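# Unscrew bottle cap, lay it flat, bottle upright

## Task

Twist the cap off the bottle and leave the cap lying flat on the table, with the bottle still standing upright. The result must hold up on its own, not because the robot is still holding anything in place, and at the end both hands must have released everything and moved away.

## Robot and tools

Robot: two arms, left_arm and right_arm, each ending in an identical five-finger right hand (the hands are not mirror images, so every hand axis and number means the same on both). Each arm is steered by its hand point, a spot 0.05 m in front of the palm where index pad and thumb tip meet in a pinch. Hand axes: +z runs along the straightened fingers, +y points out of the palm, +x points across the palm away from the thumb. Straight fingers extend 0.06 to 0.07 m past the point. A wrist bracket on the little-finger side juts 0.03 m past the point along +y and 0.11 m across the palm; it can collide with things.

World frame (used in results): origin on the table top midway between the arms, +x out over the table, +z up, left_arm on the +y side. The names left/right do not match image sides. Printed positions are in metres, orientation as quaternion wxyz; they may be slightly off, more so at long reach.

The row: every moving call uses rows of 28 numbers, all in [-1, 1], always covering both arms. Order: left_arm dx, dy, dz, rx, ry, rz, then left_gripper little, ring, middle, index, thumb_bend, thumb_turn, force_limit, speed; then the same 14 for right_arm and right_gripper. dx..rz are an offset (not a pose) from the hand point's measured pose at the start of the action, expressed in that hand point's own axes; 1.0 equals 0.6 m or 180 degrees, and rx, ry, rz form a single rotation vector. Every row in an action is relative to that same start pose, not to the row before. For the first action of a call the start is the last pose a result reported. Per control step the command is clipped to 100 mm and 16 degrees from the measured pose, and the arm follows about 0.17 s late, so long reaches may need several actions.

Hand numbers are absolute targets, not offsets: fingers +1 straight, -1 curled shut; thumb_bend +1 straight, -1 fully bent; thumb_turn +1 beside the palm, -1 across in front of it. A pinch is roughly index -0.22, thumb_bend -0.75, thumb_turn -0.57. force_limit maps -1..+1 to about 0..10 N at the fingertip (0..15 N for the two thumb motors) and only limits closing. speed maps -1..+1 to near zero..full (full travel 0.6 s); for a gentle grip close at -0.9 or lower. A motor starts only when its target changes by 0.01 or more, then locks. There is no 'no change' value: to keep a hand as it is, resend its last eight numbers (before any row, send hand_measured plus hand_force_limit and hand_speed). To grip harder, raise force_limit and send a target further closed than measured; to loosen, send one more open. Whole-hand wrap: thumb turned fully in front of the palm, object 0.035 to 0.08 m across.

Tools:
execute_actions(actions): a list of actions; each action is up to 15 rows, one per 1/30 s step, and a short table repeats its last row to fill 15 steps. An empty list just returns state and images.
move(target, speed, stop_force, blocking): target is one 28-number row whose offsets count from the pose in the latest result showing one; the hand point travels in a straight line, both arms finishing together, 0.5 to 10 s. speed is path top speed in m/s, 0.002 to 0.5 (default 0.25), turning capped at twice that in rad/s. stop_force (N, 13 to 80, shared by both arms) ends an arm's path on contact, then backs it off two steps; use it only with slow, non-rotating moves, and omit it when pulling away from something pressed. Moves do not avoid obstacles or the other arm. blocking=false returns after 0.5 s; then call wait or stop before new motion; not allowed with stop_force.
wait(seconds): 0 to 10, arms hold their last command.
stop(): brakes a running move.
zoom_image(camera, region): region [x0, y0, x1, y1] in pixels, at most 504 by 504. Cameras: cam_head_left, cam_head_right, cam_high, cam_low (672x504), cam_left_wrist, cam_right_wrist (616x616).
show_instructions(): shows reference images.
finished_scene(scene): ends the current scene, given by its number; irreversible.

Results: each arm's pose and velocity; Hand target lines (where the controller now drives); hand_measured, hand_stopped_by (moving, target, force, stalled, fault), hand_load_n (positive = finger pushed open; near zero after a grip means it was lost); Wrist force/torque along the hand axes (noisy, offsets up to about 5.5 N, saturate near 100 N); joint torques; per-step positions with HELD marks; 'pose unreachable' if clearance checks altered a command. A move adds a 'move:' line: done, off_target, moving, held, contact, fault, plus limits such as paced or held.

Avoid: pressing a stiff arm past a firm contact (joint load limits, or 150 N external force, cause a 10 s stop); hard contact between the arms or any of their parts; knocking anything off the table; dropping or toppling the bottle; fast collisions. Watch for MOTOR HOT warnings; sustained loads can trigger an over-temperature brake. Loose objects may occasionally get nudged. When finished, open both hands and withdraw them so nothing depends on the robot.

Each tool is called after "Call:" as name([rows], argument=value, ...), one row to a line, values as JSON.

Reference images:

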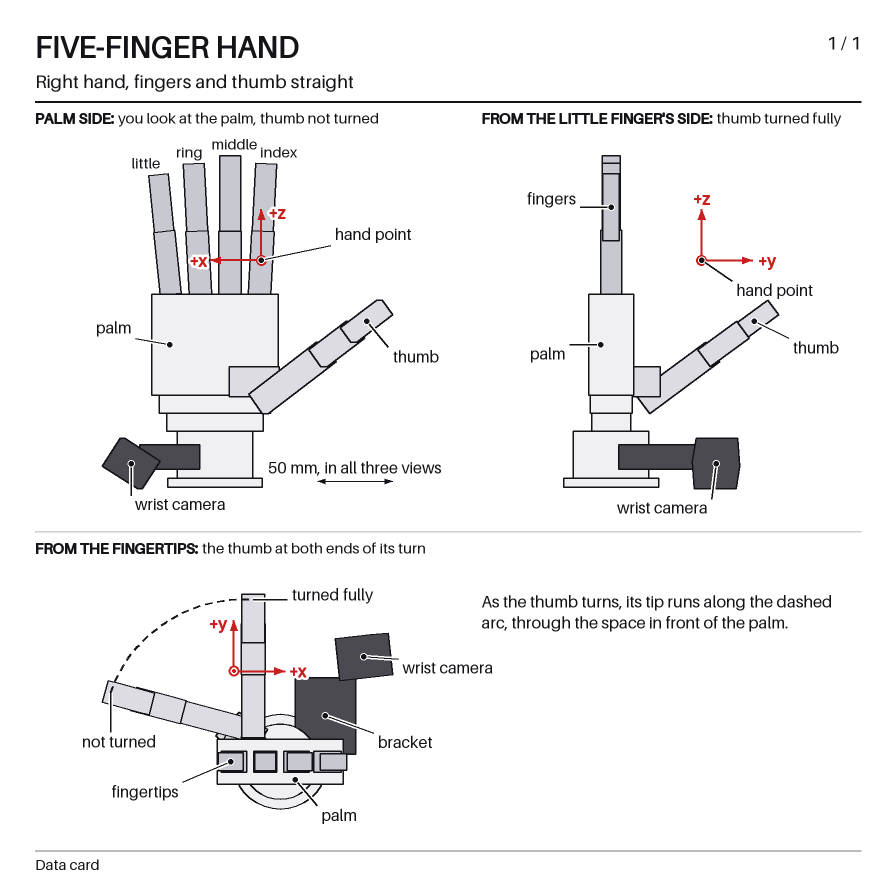

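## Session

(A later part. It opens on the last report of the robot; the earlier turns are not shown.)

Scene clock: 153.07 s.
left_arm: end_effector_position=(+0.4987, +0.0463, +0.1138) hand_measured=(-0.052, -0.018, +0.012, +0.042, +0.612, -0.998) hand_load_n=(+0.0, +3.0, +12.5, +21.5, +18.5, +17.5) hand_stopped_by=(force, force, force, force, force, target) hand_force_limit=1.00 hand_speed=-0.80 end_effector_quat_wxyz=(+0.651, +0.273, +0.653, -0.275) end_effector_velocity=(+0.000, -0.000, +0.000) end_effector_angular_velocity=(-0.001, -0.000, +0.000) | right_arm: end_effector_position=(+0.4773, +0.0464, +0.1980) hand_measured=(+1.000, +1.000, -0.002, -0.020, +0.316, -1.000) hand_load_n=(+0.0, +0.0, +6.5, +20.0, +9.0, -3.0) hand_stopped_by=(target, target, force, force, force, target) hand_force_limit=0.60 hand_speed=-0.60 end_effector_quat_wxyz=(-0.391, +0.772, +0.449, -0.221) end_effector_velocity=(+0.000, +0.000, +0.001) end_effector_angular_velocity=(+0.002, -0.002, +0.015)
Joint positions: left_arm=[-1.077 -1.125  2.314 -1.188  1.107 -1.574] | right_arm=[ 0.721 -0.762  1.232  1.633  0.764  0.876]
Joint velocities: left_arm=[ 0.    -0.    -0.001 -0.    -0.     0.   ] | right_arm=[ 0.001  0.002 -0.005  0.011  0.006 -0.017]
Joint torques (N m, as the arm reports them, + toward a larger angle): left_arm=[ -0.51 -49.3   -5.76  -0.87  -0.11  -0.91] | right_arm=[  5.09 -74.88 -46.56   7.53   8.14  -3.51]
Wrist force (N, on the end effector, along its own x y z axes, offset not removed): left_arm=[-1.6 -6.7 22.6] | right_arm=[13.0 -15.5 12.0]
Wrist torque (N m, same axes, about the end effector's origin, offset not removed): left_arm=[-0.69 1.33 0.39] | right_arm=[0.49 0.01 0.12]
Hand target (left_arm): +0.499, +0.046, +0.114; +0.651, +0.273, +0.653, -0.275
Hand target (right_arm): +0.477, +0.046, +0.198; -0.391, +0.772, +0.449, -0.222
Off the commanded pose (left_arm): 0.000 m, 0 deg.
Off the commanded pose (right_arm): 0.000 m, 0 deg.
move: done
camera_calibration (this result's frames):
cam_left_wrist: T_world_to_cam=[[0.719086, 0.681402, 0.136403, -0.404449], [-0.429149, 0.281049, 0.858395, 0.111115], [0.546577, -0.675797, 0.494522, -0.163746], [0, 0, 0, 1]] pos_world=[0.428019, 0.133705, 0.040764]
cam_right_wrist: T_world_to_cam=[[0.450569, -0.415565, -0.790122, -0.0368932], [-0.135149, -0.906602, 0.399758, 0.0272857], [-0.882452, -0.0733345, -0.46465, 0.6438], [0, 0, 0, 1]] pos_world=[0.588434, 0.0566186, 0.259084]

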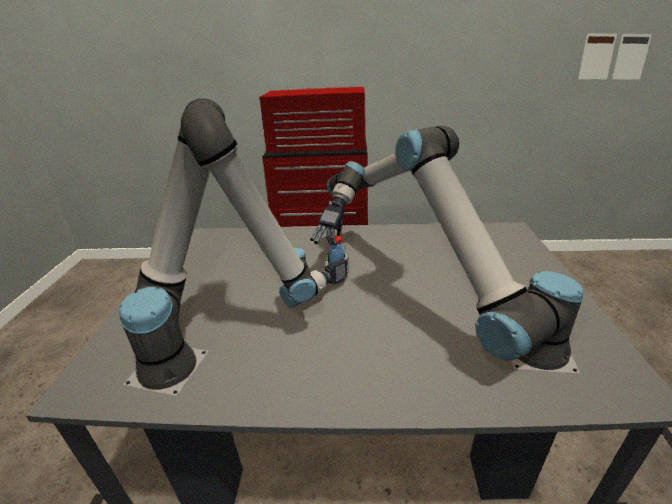

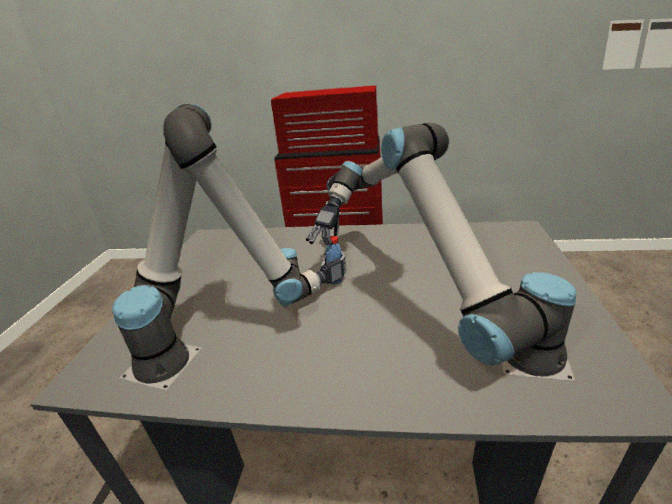

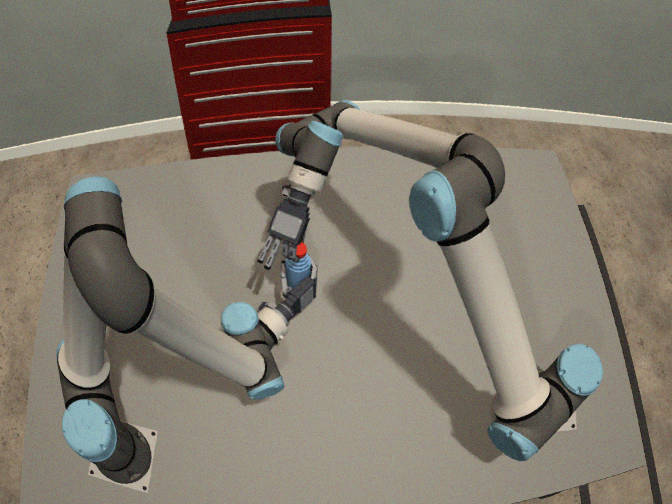

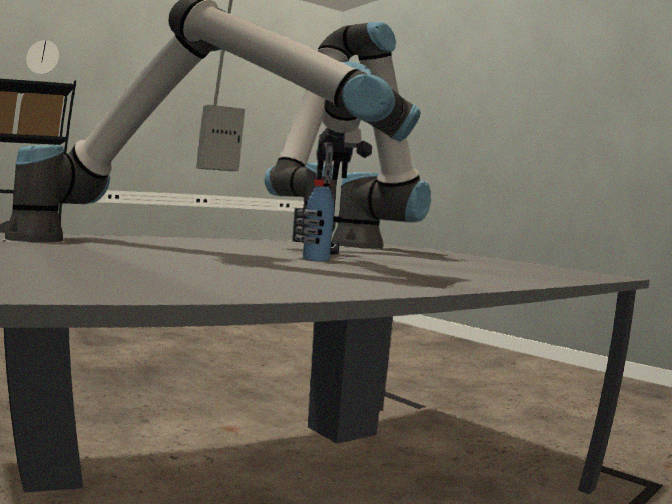

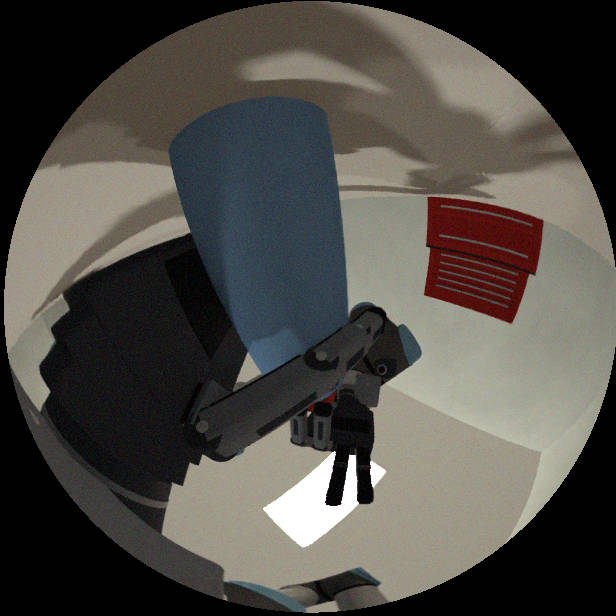

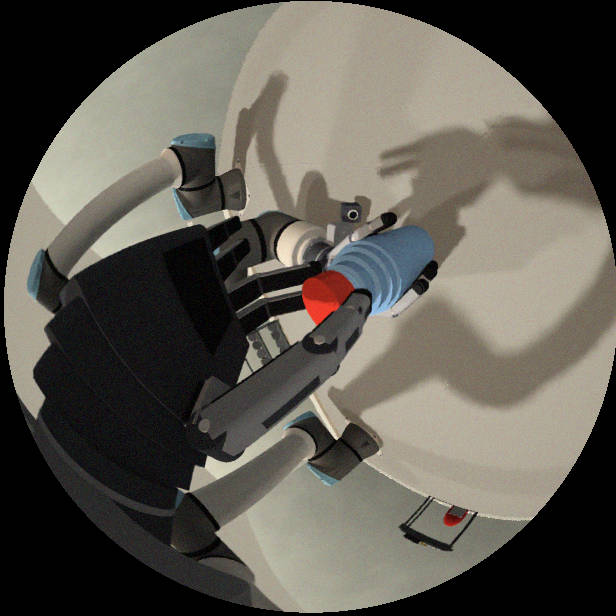

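Call:
move(target=[0,0,0,0,0,0,-1,-1,-1,-1,-1,-1,1,-0.8, 0,-0.027,-0.0196,0,0,0,1,1,-0.5,-0.5,-0.9,-1,0.6,-0.6], speed=0.03)

Scene clock: 154.87 s.
left_arm: end_effector_position=(+0.4987, +0.0463, +0.1137) hand_measured=(-0.052, -0.018, +0.012, +0.042, +0.612, -0.998) hand_load_n=(+0.0, +4.0, +8.5, +13.0, +22.5, +8.5) hand_stopped_by=(force, force, force, force, force, target) hand_force_limit=1.00 hand_speed=-0.80 end_effector_quat_wxyz=(+0.651, +0.273, +0.653, -0.275) end_effector_velocity=(+0.000, -0.001, +0.000) end_effector_angular_velocity=(-0.001, -0.000, -0.001) | right_arm: end_effector_position=(+0.4770, +0.0464, +0.2177) hand_measured=(+1.000, +1.000, -0.002, -0.020, +0.316, -1.000) hand_load_n=(+0.0, +0.0, +2.5, +13.0, +14.5, -0.5) hand_stopped_by=(target, target, force, force, force, target) hand_force_limit=0.60 hand_speed=-0.60 end_effector_quat_wxyz=(-0.391, +0.772, +0.449, -0.221) end_effector_velocity=(-0.000, +0.000, +0.004) end_effector_angular_velocity=(+0.001, -0.001, -0.000)
Joint positions: left_arm=[-1.077 -1.125  2.314 -1.188  1.107 -1.574] | right_arm=[ 0.721 -0.778  1.222  1.658  0.764  0.876]
Joint velocities: left_arm=[-0.     0.    -0.001 -0.     0.     0.   ] | right_arm=[ 0.    -0.004 -0.001  0.004 -0.     0.   ]
Joint torques (N m, as the arm reports them, + toward a larger angle): left_arm=[ -1.11 -50.93 -10.27  -0.5   -0.73  -1.01] | right_arm=[ -15.01 -103.81  -49.45    7.3    -4.13    3.56]
Wrist force (N, on the end effector, along its own x y z axes, offset not removed): left_arm=[-13.9 0.3 -3.6] | right_arm=[2.0 -0.7 -3.0]
Wrist torque (N m, same axes, about the end effector's origin, offset not removed): left_arm=[-0.11 0.36 -0.07] | right_arm=[0.14 -0.19 -0.02]
Hand target (left_arm): +0.499, +0.046, +0.114; +0.651, +0.273, +0.653, -0.275
Hand target (right_arm): +0.477, +0.046, +0.218; -0.391, +0.772, +0.449, -0.221
Off the commanded pose (left_arm): 0.000 m, 0 deg.
Off the commanded pose (right_arm): 0.000 m, 0 deg.
move: done
camera_calibration (this result's frames):
cam_left_wrist: T_world_to_cam=[[0.719089, 0.681395, 0.136427, -0.404465], [-0.429134, 0.281003, 0.858418, 0.111113], [0.546585, -0.675824, 0.494476, -0.163704], [0, 0, 0, 1]] pos_world=[0.428007, 0.133742, 0.040746]
cam_right_wrist: T_world_to_cam=[[0.450605, -0.415542, -0.790114, -0.021216], [-0.135084, -0.906607, 0.39977, 0.0192812], [-0.882444, -0.0734061, -0.464655, 0.652663], [0, 0, 0, 1]] pos_world=[0.588103, 0.0565738, 0.278792]

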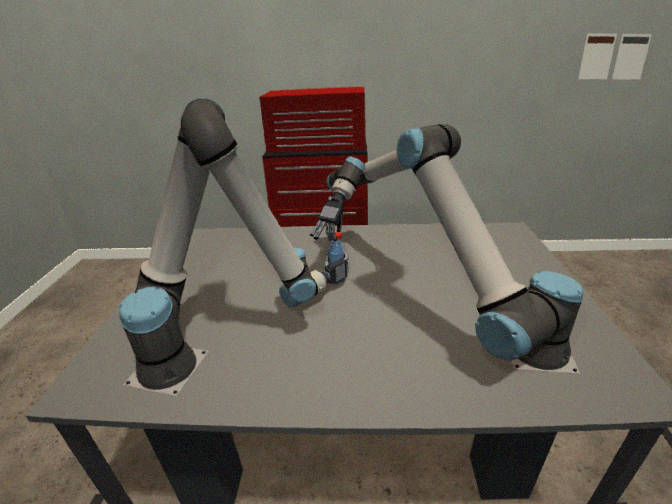

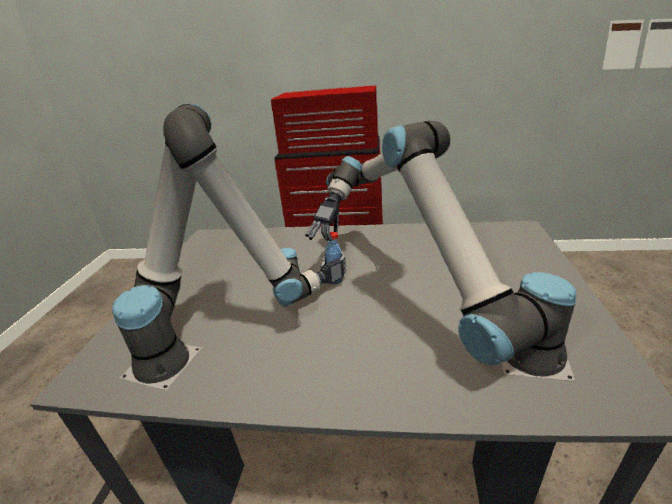

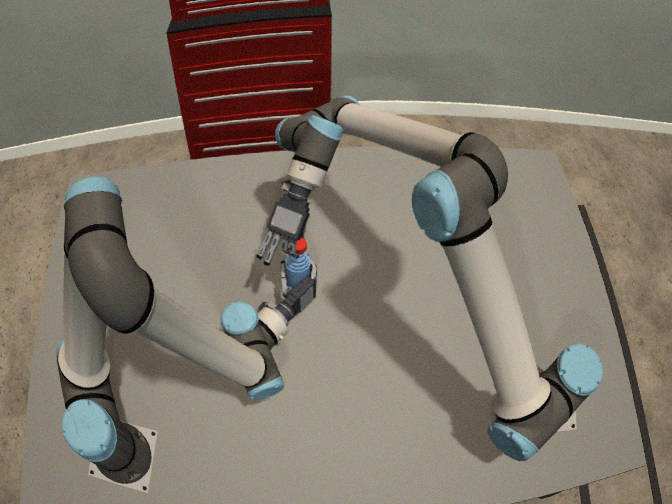

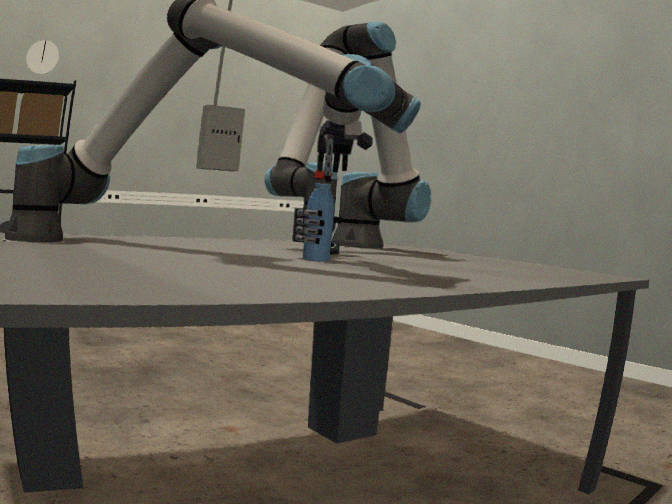

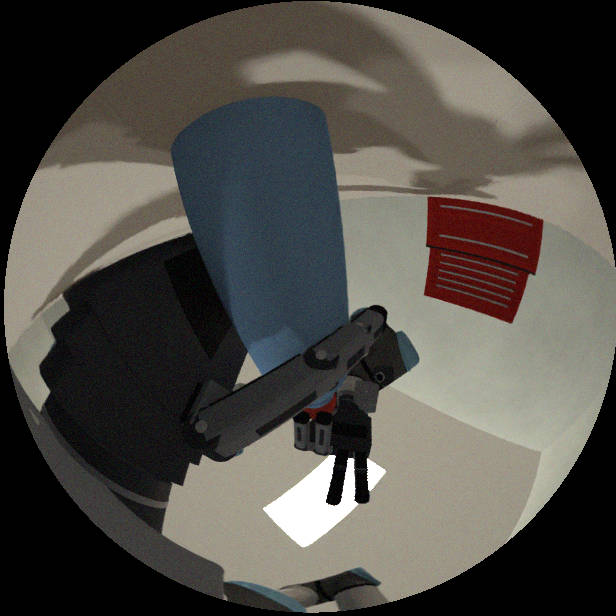

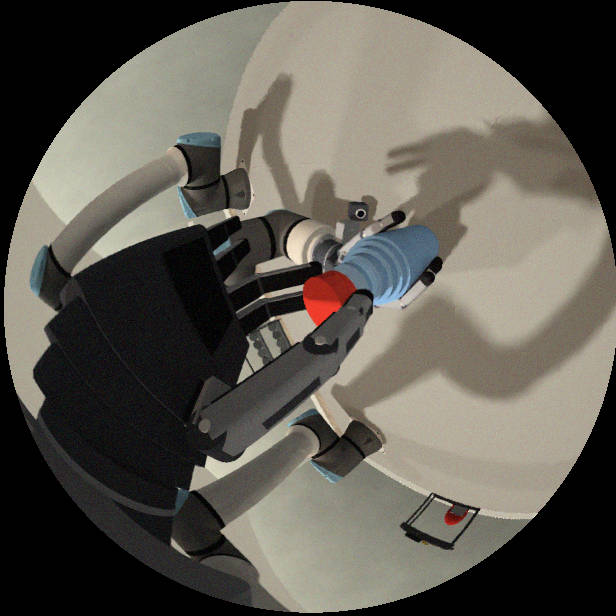

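Call:
move(target=[0,0,0,0,0,0,-1,-1,-1,-1,-1,-1,1,-0.8, 0,0.027,0.0196,0,0,0,1,1,-0.5,-0.5,-0.9,-1,0.6,-0.6], speed=0.03)

Call:
move(target=[0,0,0,0,0,0,0.2,0.22,0.24,0.27,0.7,-1,1,-0.8, 0,0,0,0,0,0,1,1,0.5,0.5,0.6,-1,0.6,0.5])

Call:
move(target=[0,0,0,0,0,0,-1,-1,-1,-1,-1,-1,1,-0.8, 0.032,0.002,-0.003,0,0.539,0.392,1,1,0.5,0.5,0.6,-1,0.6,0.5], speed=0.3)

Scene clock: 156.13 s.
left_arm: end_effector_position=(+0.4987, +0.0463, +0.1137) hand_measured=(-0.052, -0.018, +0.012, +0.042, +0.612, -0.998) hand_load_n=(+0.0, +5.0, +11.5, +18.0, +20.0, +12.0) hand_stopped_by=(force, force, force, force, force, target) hand_force_limit=1.00 hand_speed=-0.80 end_effector_quat_wxyz=(+0.651, +0.273, +0.653, -0.275) end_effector_velocity=(+0.000, +0.000, -0.000) end_effector_angular_velocity=(+0.001, +0.000, +0.000) | right_arm: end_effector_position=(+0.4772, +0.0465, +0.1980) hand_measured=(+1.000, +1.000, -0.002, -0.020, +0.316, -1.000) hand_load_n=(+0.0, +0.0, +8.0, +16.5, +9.5, -1.5) hand_stopped_by=(target, target, force, force, force, target) hand_force_limit=0.60 hand_speed=-0.60 end_effector_quat_wxyz=(-0.391, +0.772, +0.449, -0.221) end_effector_velocity=(+0.000, -0.000, -0.002) end_effector_angular_velocity=(+0.001, -0.001, +0.000)
Joint positions: left_arm=[-1.077 -1.125  2.314 -1.188  1.107 -1.574] | right_arm=[ 0.721 -0.762  1.232  1.633  0.764  0.875]
Joint velocities: left_arm=[ 0.     0.    -0.     0.001 -0.     0.   ] | right_arm=[-0.     0.001  0.001 -0.003  0.    -0.   ]
Joint torques (N m, as the arm reports them, + toward a larger angle): left_arm=[ -0.77 -49.21 -12.47  -0.57  -0.84  -1.  ] | right_arm=[-31.35 -75.19 -21.69  -1.24   6.67  -3.48]
Wrist force (N, on the end effector, along its own x y z axes, offset not removed): left_arm=[-8.4 0.4 20.1] | right_arm=[6.9 -15.2 7.0]
Wrist torque (N m, same axes, about the end effector's origin, offset not removed): left_arm=[-0.37 1.20 -0.27] | right_arm=[0.95 -0.41 0.13]
Hand target (left_arm): +0.499, +0.046, +0.114; +0.651, +0.273, +0.653, -0.275
Hand target (right_arm): +0.477, +0.046, +0.198; -0.391, +0.772, +0.449, -0.221
Off the commanded pose (left_arm): 0.000 m, 0 deg.
Off the commanded pose (right_arm): 0.000 m, 0 deg.
move: done
camera_calibration (this result's frames):
cam_left_wrist: T_world_to_cam=[[0.719088, 0.681397, 0.136423, -0.404462], [-0.429137, 0.281011, 0.858414, 0.111114], [0.546584, -0.675819, 0.494484, -0.163712], [0, 0, 0, 1]] pos_world=[0.428009, 0.133735, 0.0407492]
cam_right_wrist: T_world_to_cam=[[0.450469, -0.41543, -0.79025, -0.0367273], [-0.135087, -0.90667, 0.399627, 0.0273476], [-0.882513, -0.0732674, -0.464546, 0.643741], [0, 0, 0, 1]] pos_world=[0.588348, 0.0567028, 0.259095]

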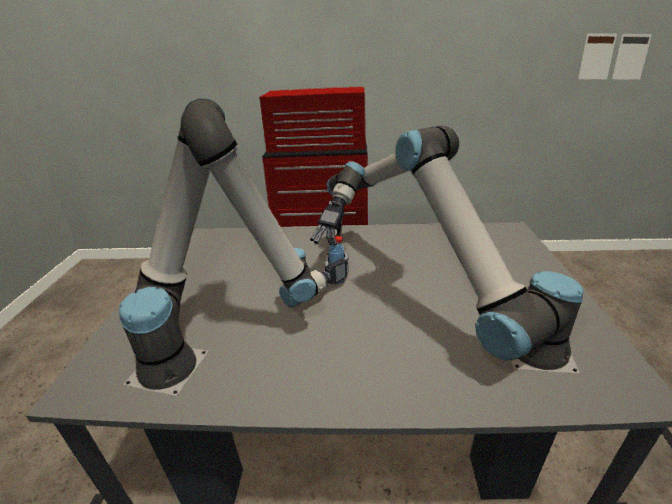

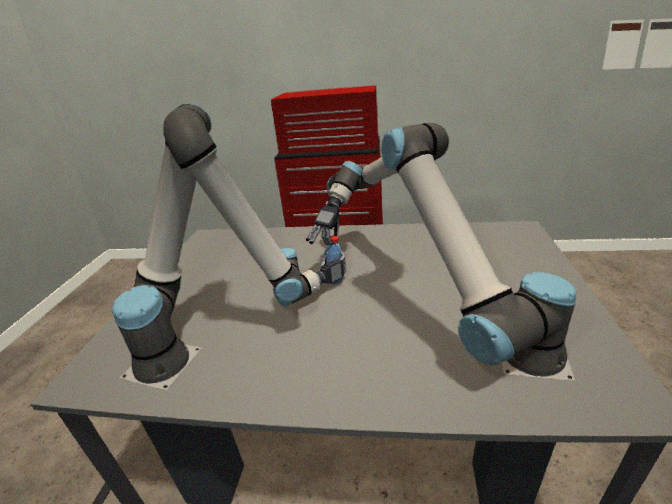

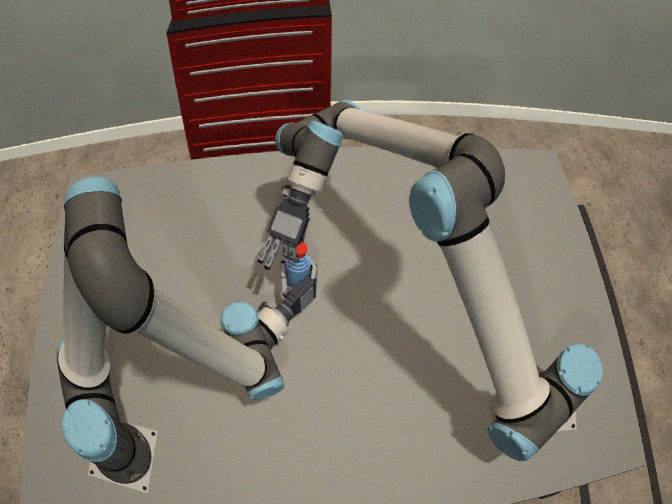

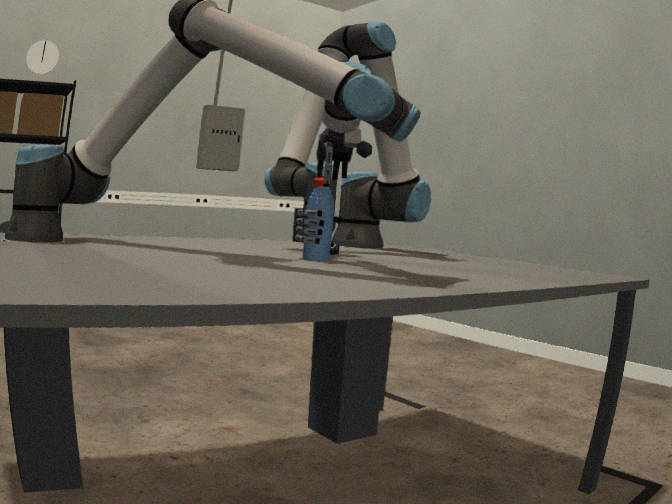

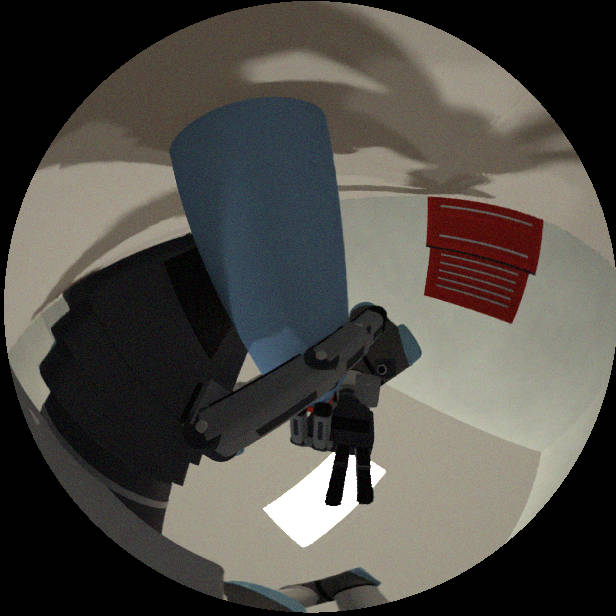

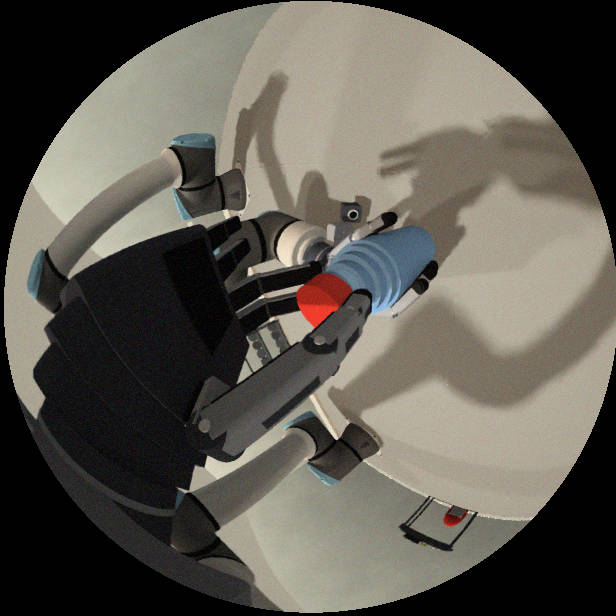

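Scene clock: 157.17 s.
left_arm: end_effector_position=(+0.4987, +0.0463, +0.1137) hand_measured=(+0.200, +0.220, +0.240, +0.270, +0.700, -1.000) hand_load_n=(+0.0, +0.0, +0.0, +0.0, +0.0, +0.0) hand_stopped_by=(target, target, target, target, target, target) hand_force_limit=1.00 hand_speed=-0.80 end_effector_quat_wxyz=(+0.651, +0.273, +0.653, -0.275) end_effector_velocity=(+0.000, -0.000, +0.001) end_effector_angular_velocity=(-0.002, -0.001, +0.000) | right_arm: end_effector_position=(+0.4772, +0.0465, +0.1980) hand_measured=(+1.000, +1.000, +0.500, +0.500, +0.600, -1.000) hand_load_n=(+0.0, +0.0, +0.0, +0.0, +0.0, +0.0) hand_stopped_by=(target, target, target, target, target, target) hand_force_limit=0.60 hand_speed=0.50 end_effector_quat_wxyz=(-0.391, +0.772, +0.449, -0.221) end_effector_velocity=(+0.000, +0.000, -0.000) end_effector_angular_velocity=(+0.001, +0.000, -0.000)
Joint positions: left_arm=[-1.077 -1.125  2.314 -1.188  1.107 -1.574] | right_arm=[ 0.721 -0.762  1.232  1.633  0.764  0.875]
Joint velocities: left_arm=[ 0.    -0.001  0.    -0.    -0.     0.   ] | right_arm=[ 0.     0.    -0.    -0.    -0.001 -0.   ]
Joint torques (N m, as the arm reports them, + toward a larger angle): left_arm=[ -1.26 -50.04 -12.18  -0.77  -0.51  -1.17] | right_arm=[  18.75 -104.42  -33.5     7.7    -5.17   -3.74]
Wrist force (N, on the end effector, along its own x y z axes, offset not removed): left_arm=[-0.9 1.5 -2.2] | right_arm=[-2.7 1.0 -2.2]
Wrist torque (N m, same axes, about the end effector's origin, offset not removed): left_arm=[0.16 0.31 0.06] | right_arm=[-0.13 0.81 0.07]
Hand target (left_arm): +0.499, +0.046, +0.114; +0.651, +0.273, +0.653, -0.275
Hand target (right_arm): +0.477, +0.047, +0.198; -0.391, +0.772, +0.449, -0.221
Off the commanded pose (left_arm): 0.000 m, 0 deg.
Off the commanded pose (right_arm): 0.000 m, 0 deg.
move: done
camera_calibration (this result's frames):
cam_left_wrist: T_world_to_cam=[[0.719088, 0.681397, 0.136423, -0.404462], [-0.429137, 0.281011, 0.858414, 0.111114], [0.546584, -0.675819, 0.494484, -0.163712], [0, 0, 0, 1]] pos_world=[0.428009, 0.133735, 0.0407492]
cam_right_wrist: T_world_to_cam=[[0.450409, -0.415488, -0.790254, -0.0367413], [-0.135128, -0.906646, 0.399666, 0.0273305], [-0.882537, -0.0732273, -0.464506, 0.643756], [0, 0, 0, 1]] pos_world=[0.588381, 0.0566542, 0.259071]

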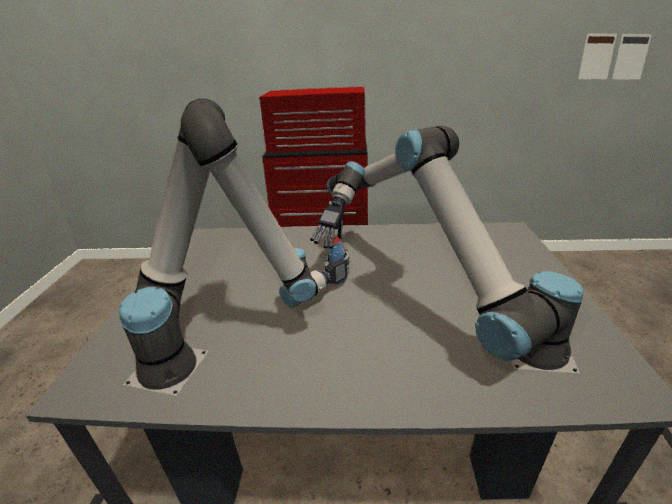

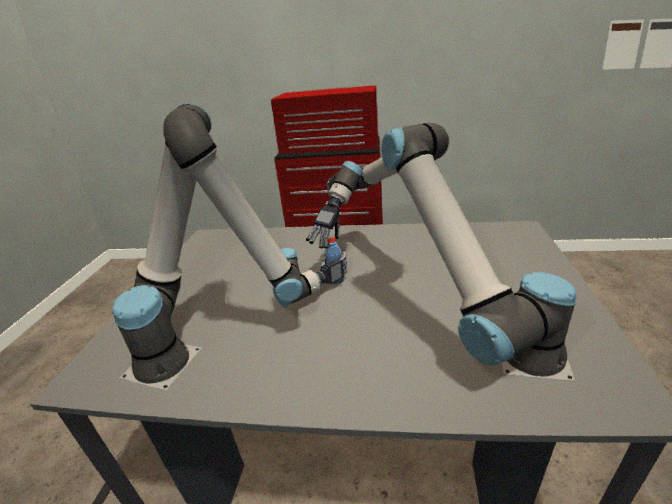

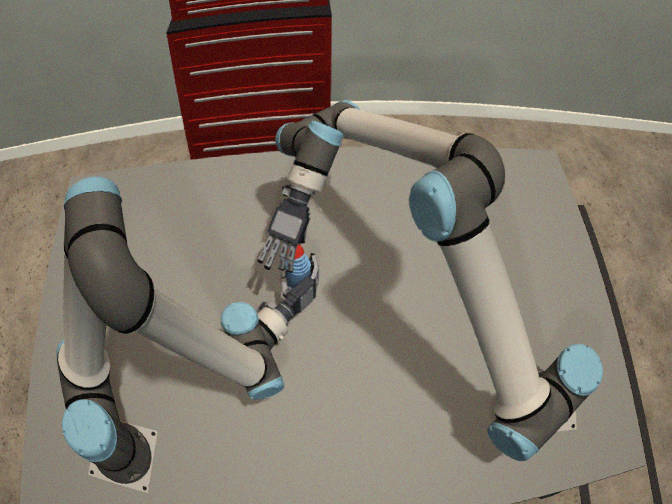

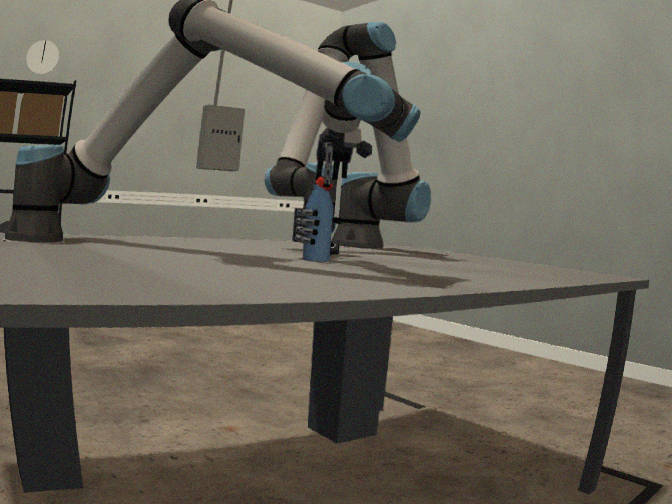

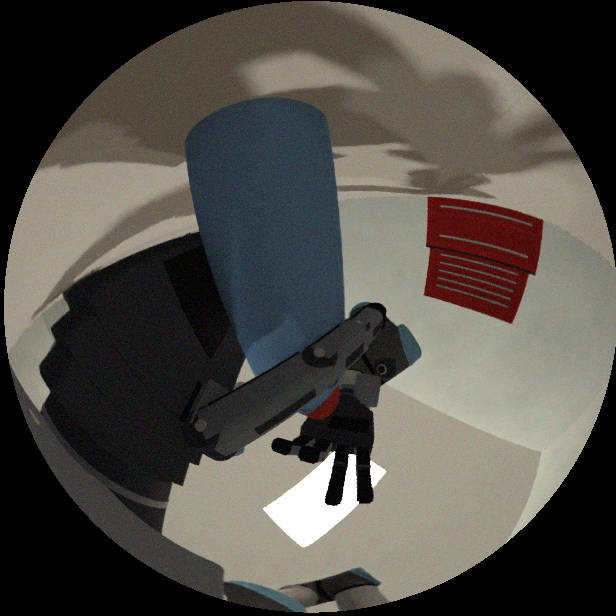

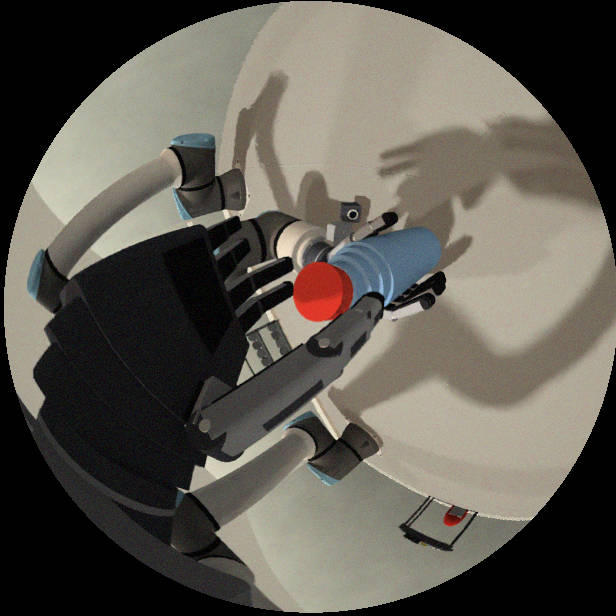

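Scene clock: 161.27 s.
left_arm: end_effector_position=(+0.4987, +0.0463, +0.1137) hand_measured=(-0.074, -0.038, -0.010, +0.018, +0.598, -1.000) hand_load_n=(+11.0, +9.5, +8.5, +10.0, +27.0, +13.5) hand_stopped_by=(force, force, force, force, force, target) hand_force_limit=1.00 hand_speed=-0.80 end_effector_quat_wxyz=(+0.651, +0.273, +0.653, -0.275) end_effector_velocity=(-0.000, -0.000, +0.000) end_effector_angular_velocity=(-0.001, -0.000, -0.001) | right_arm: end_effector_position=(+0.4886, +0.0621, +0.1982) hand_measured=(+1.000, +1.000, +0.500, +0.500, +0.600, -1.000) hand_load_n=(+0.0, +0.0, +0.0, +0.0, +0.0, +0.0) hand_stopped_by=(target, target, target, target, target, target) hand_force_limit=0.60 hand_speed=0.50 end_effector_quat_wxyz=(-0.398, +0.770, -0.442, +0.230) end_effector_velocity=(+0.000, +0.000, -0.001) end_effector_angular_velocity=(-0.003, +0.002, -0.017)
Joint positions: left_arm=[-1.077 -1.125  2.314 -1.188  1.107 -1.574] | right_arm=[ 0.944 -1.246  1.725  0.156  1.804  3.306]
Joint velocities: left_arm=[-0.    -0.     0.001 -0.001  0.001  0.   ] | right_arm=[ 0.005  0.004 -0.005  0.007  0.018  0.013]
Joint torques (N m, as the arm reports them, + toward a larger angle): left_arm=[ -0.69 -50.56 -11.92  -0.6   -0.69  -1.29] | right_arm=[ 19.96 -47.44 -51.16   4.1    3.41   3.71]
Wrist force (N, on the end effector, along its own x y z axes, offset not removed): left_arm=[-1.5 -0.8 -4.1] | right_arm=[-1.7 5.8 -3.8]
Wrist torque (N m, same axes, about the end effector's origin, offset not removed): left_arm=[-0.05 0.41 -0.21] | right_arm=[0.91 0.58 0.03]
Hand target (left_arm): +0.499, +0.046, +0.114; +0.651, +0.273, +0.653, -0.275
Hand target (right_arm): +0.489, +0.062, +0.198; -0.397, +0.770, -0.443, +0.231
Off the commanded pose (left_arm): 0.000 m, 0 deg.
Off the commanded pose (right_arm): 0.000 m, 0 deg.
move: done
camera_calibration (this result's frames):
cam_left_wrist: T_world_to_cam=[[0.719088, 0.681397, 0.136423, -0.404462], [-0.429137, 0.281011, 0.858414, 0.111114], [0.546584, -0.675819, 0.494484, -0.163712], [0, 0, 0, 1]] pos_world=[0.428009, 0.133735, 0.0407493]
cam_right_wrist: T_world_to_cam=[[-0.570935, -0.170701, -0.803053, 0.451152], [-0.726034, 0.56163, 0.396795, 0.24105], [0.383285, 0.809588, -0.444589, -0.0222152], [0, 0, 0, 1]] pos_world=[0.441104, -0.040384, 0.256775]

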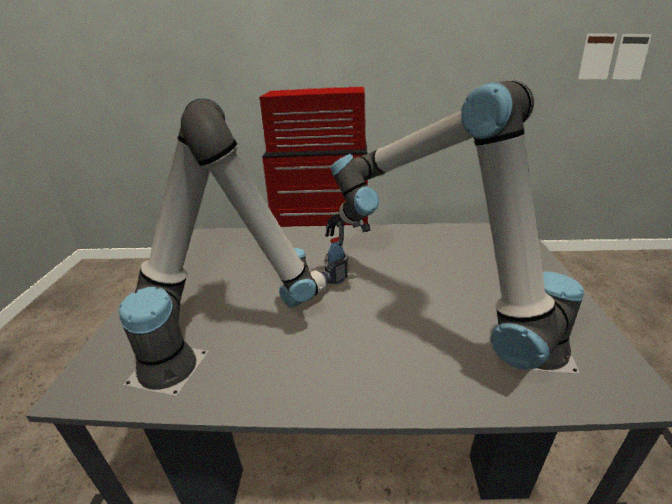

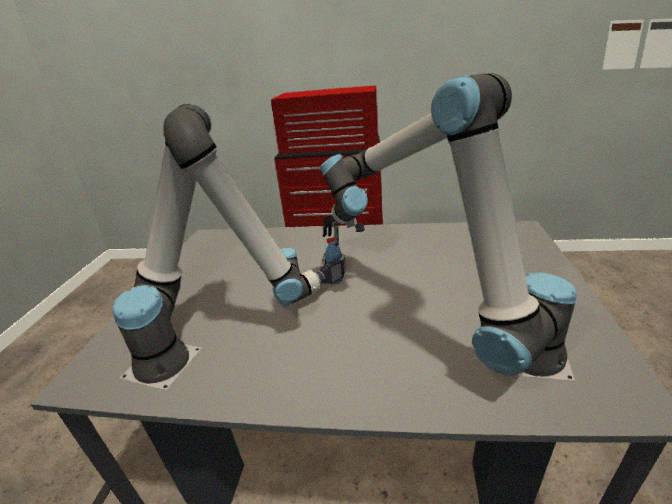

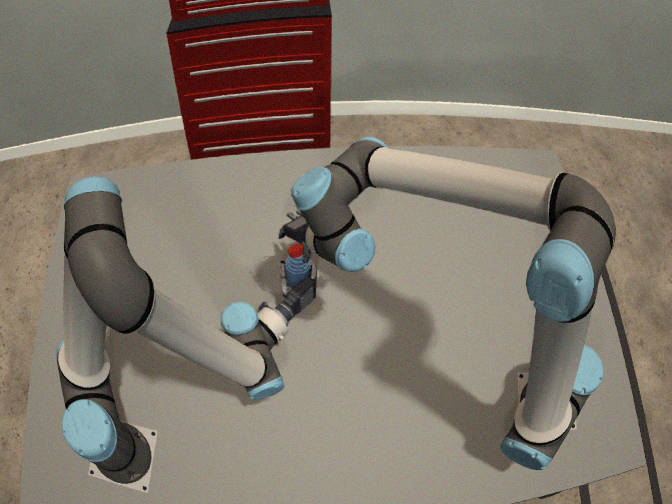

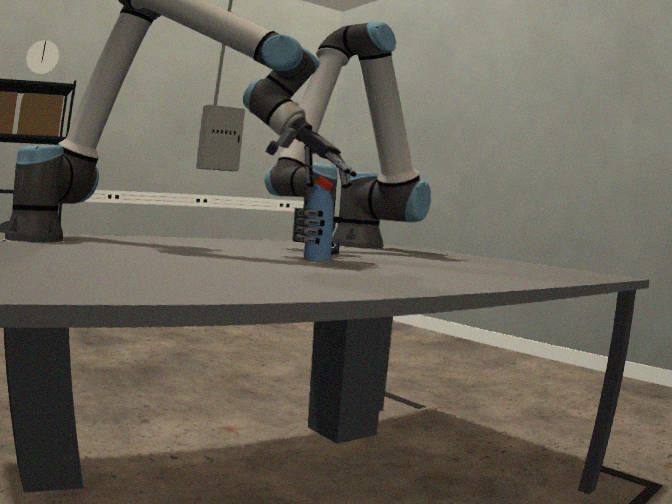

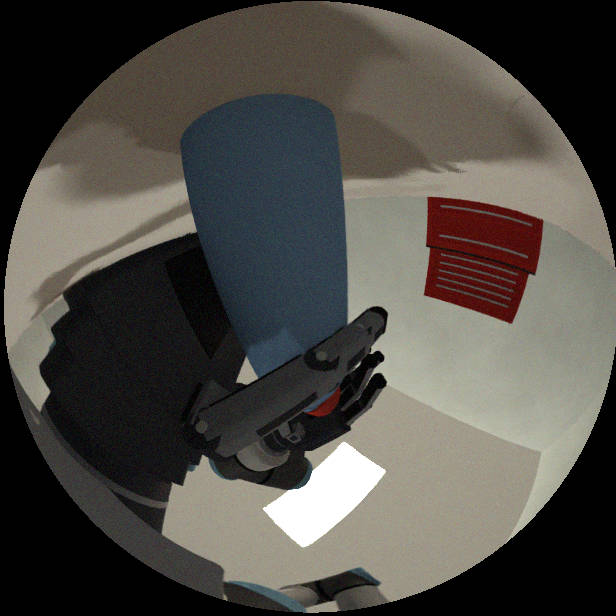

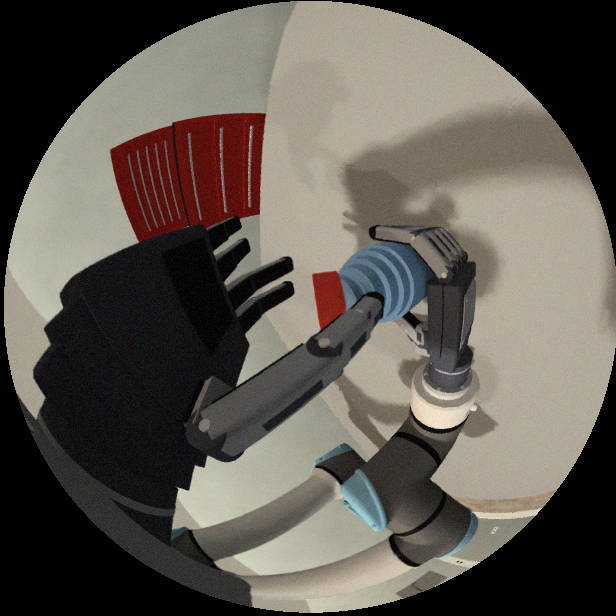

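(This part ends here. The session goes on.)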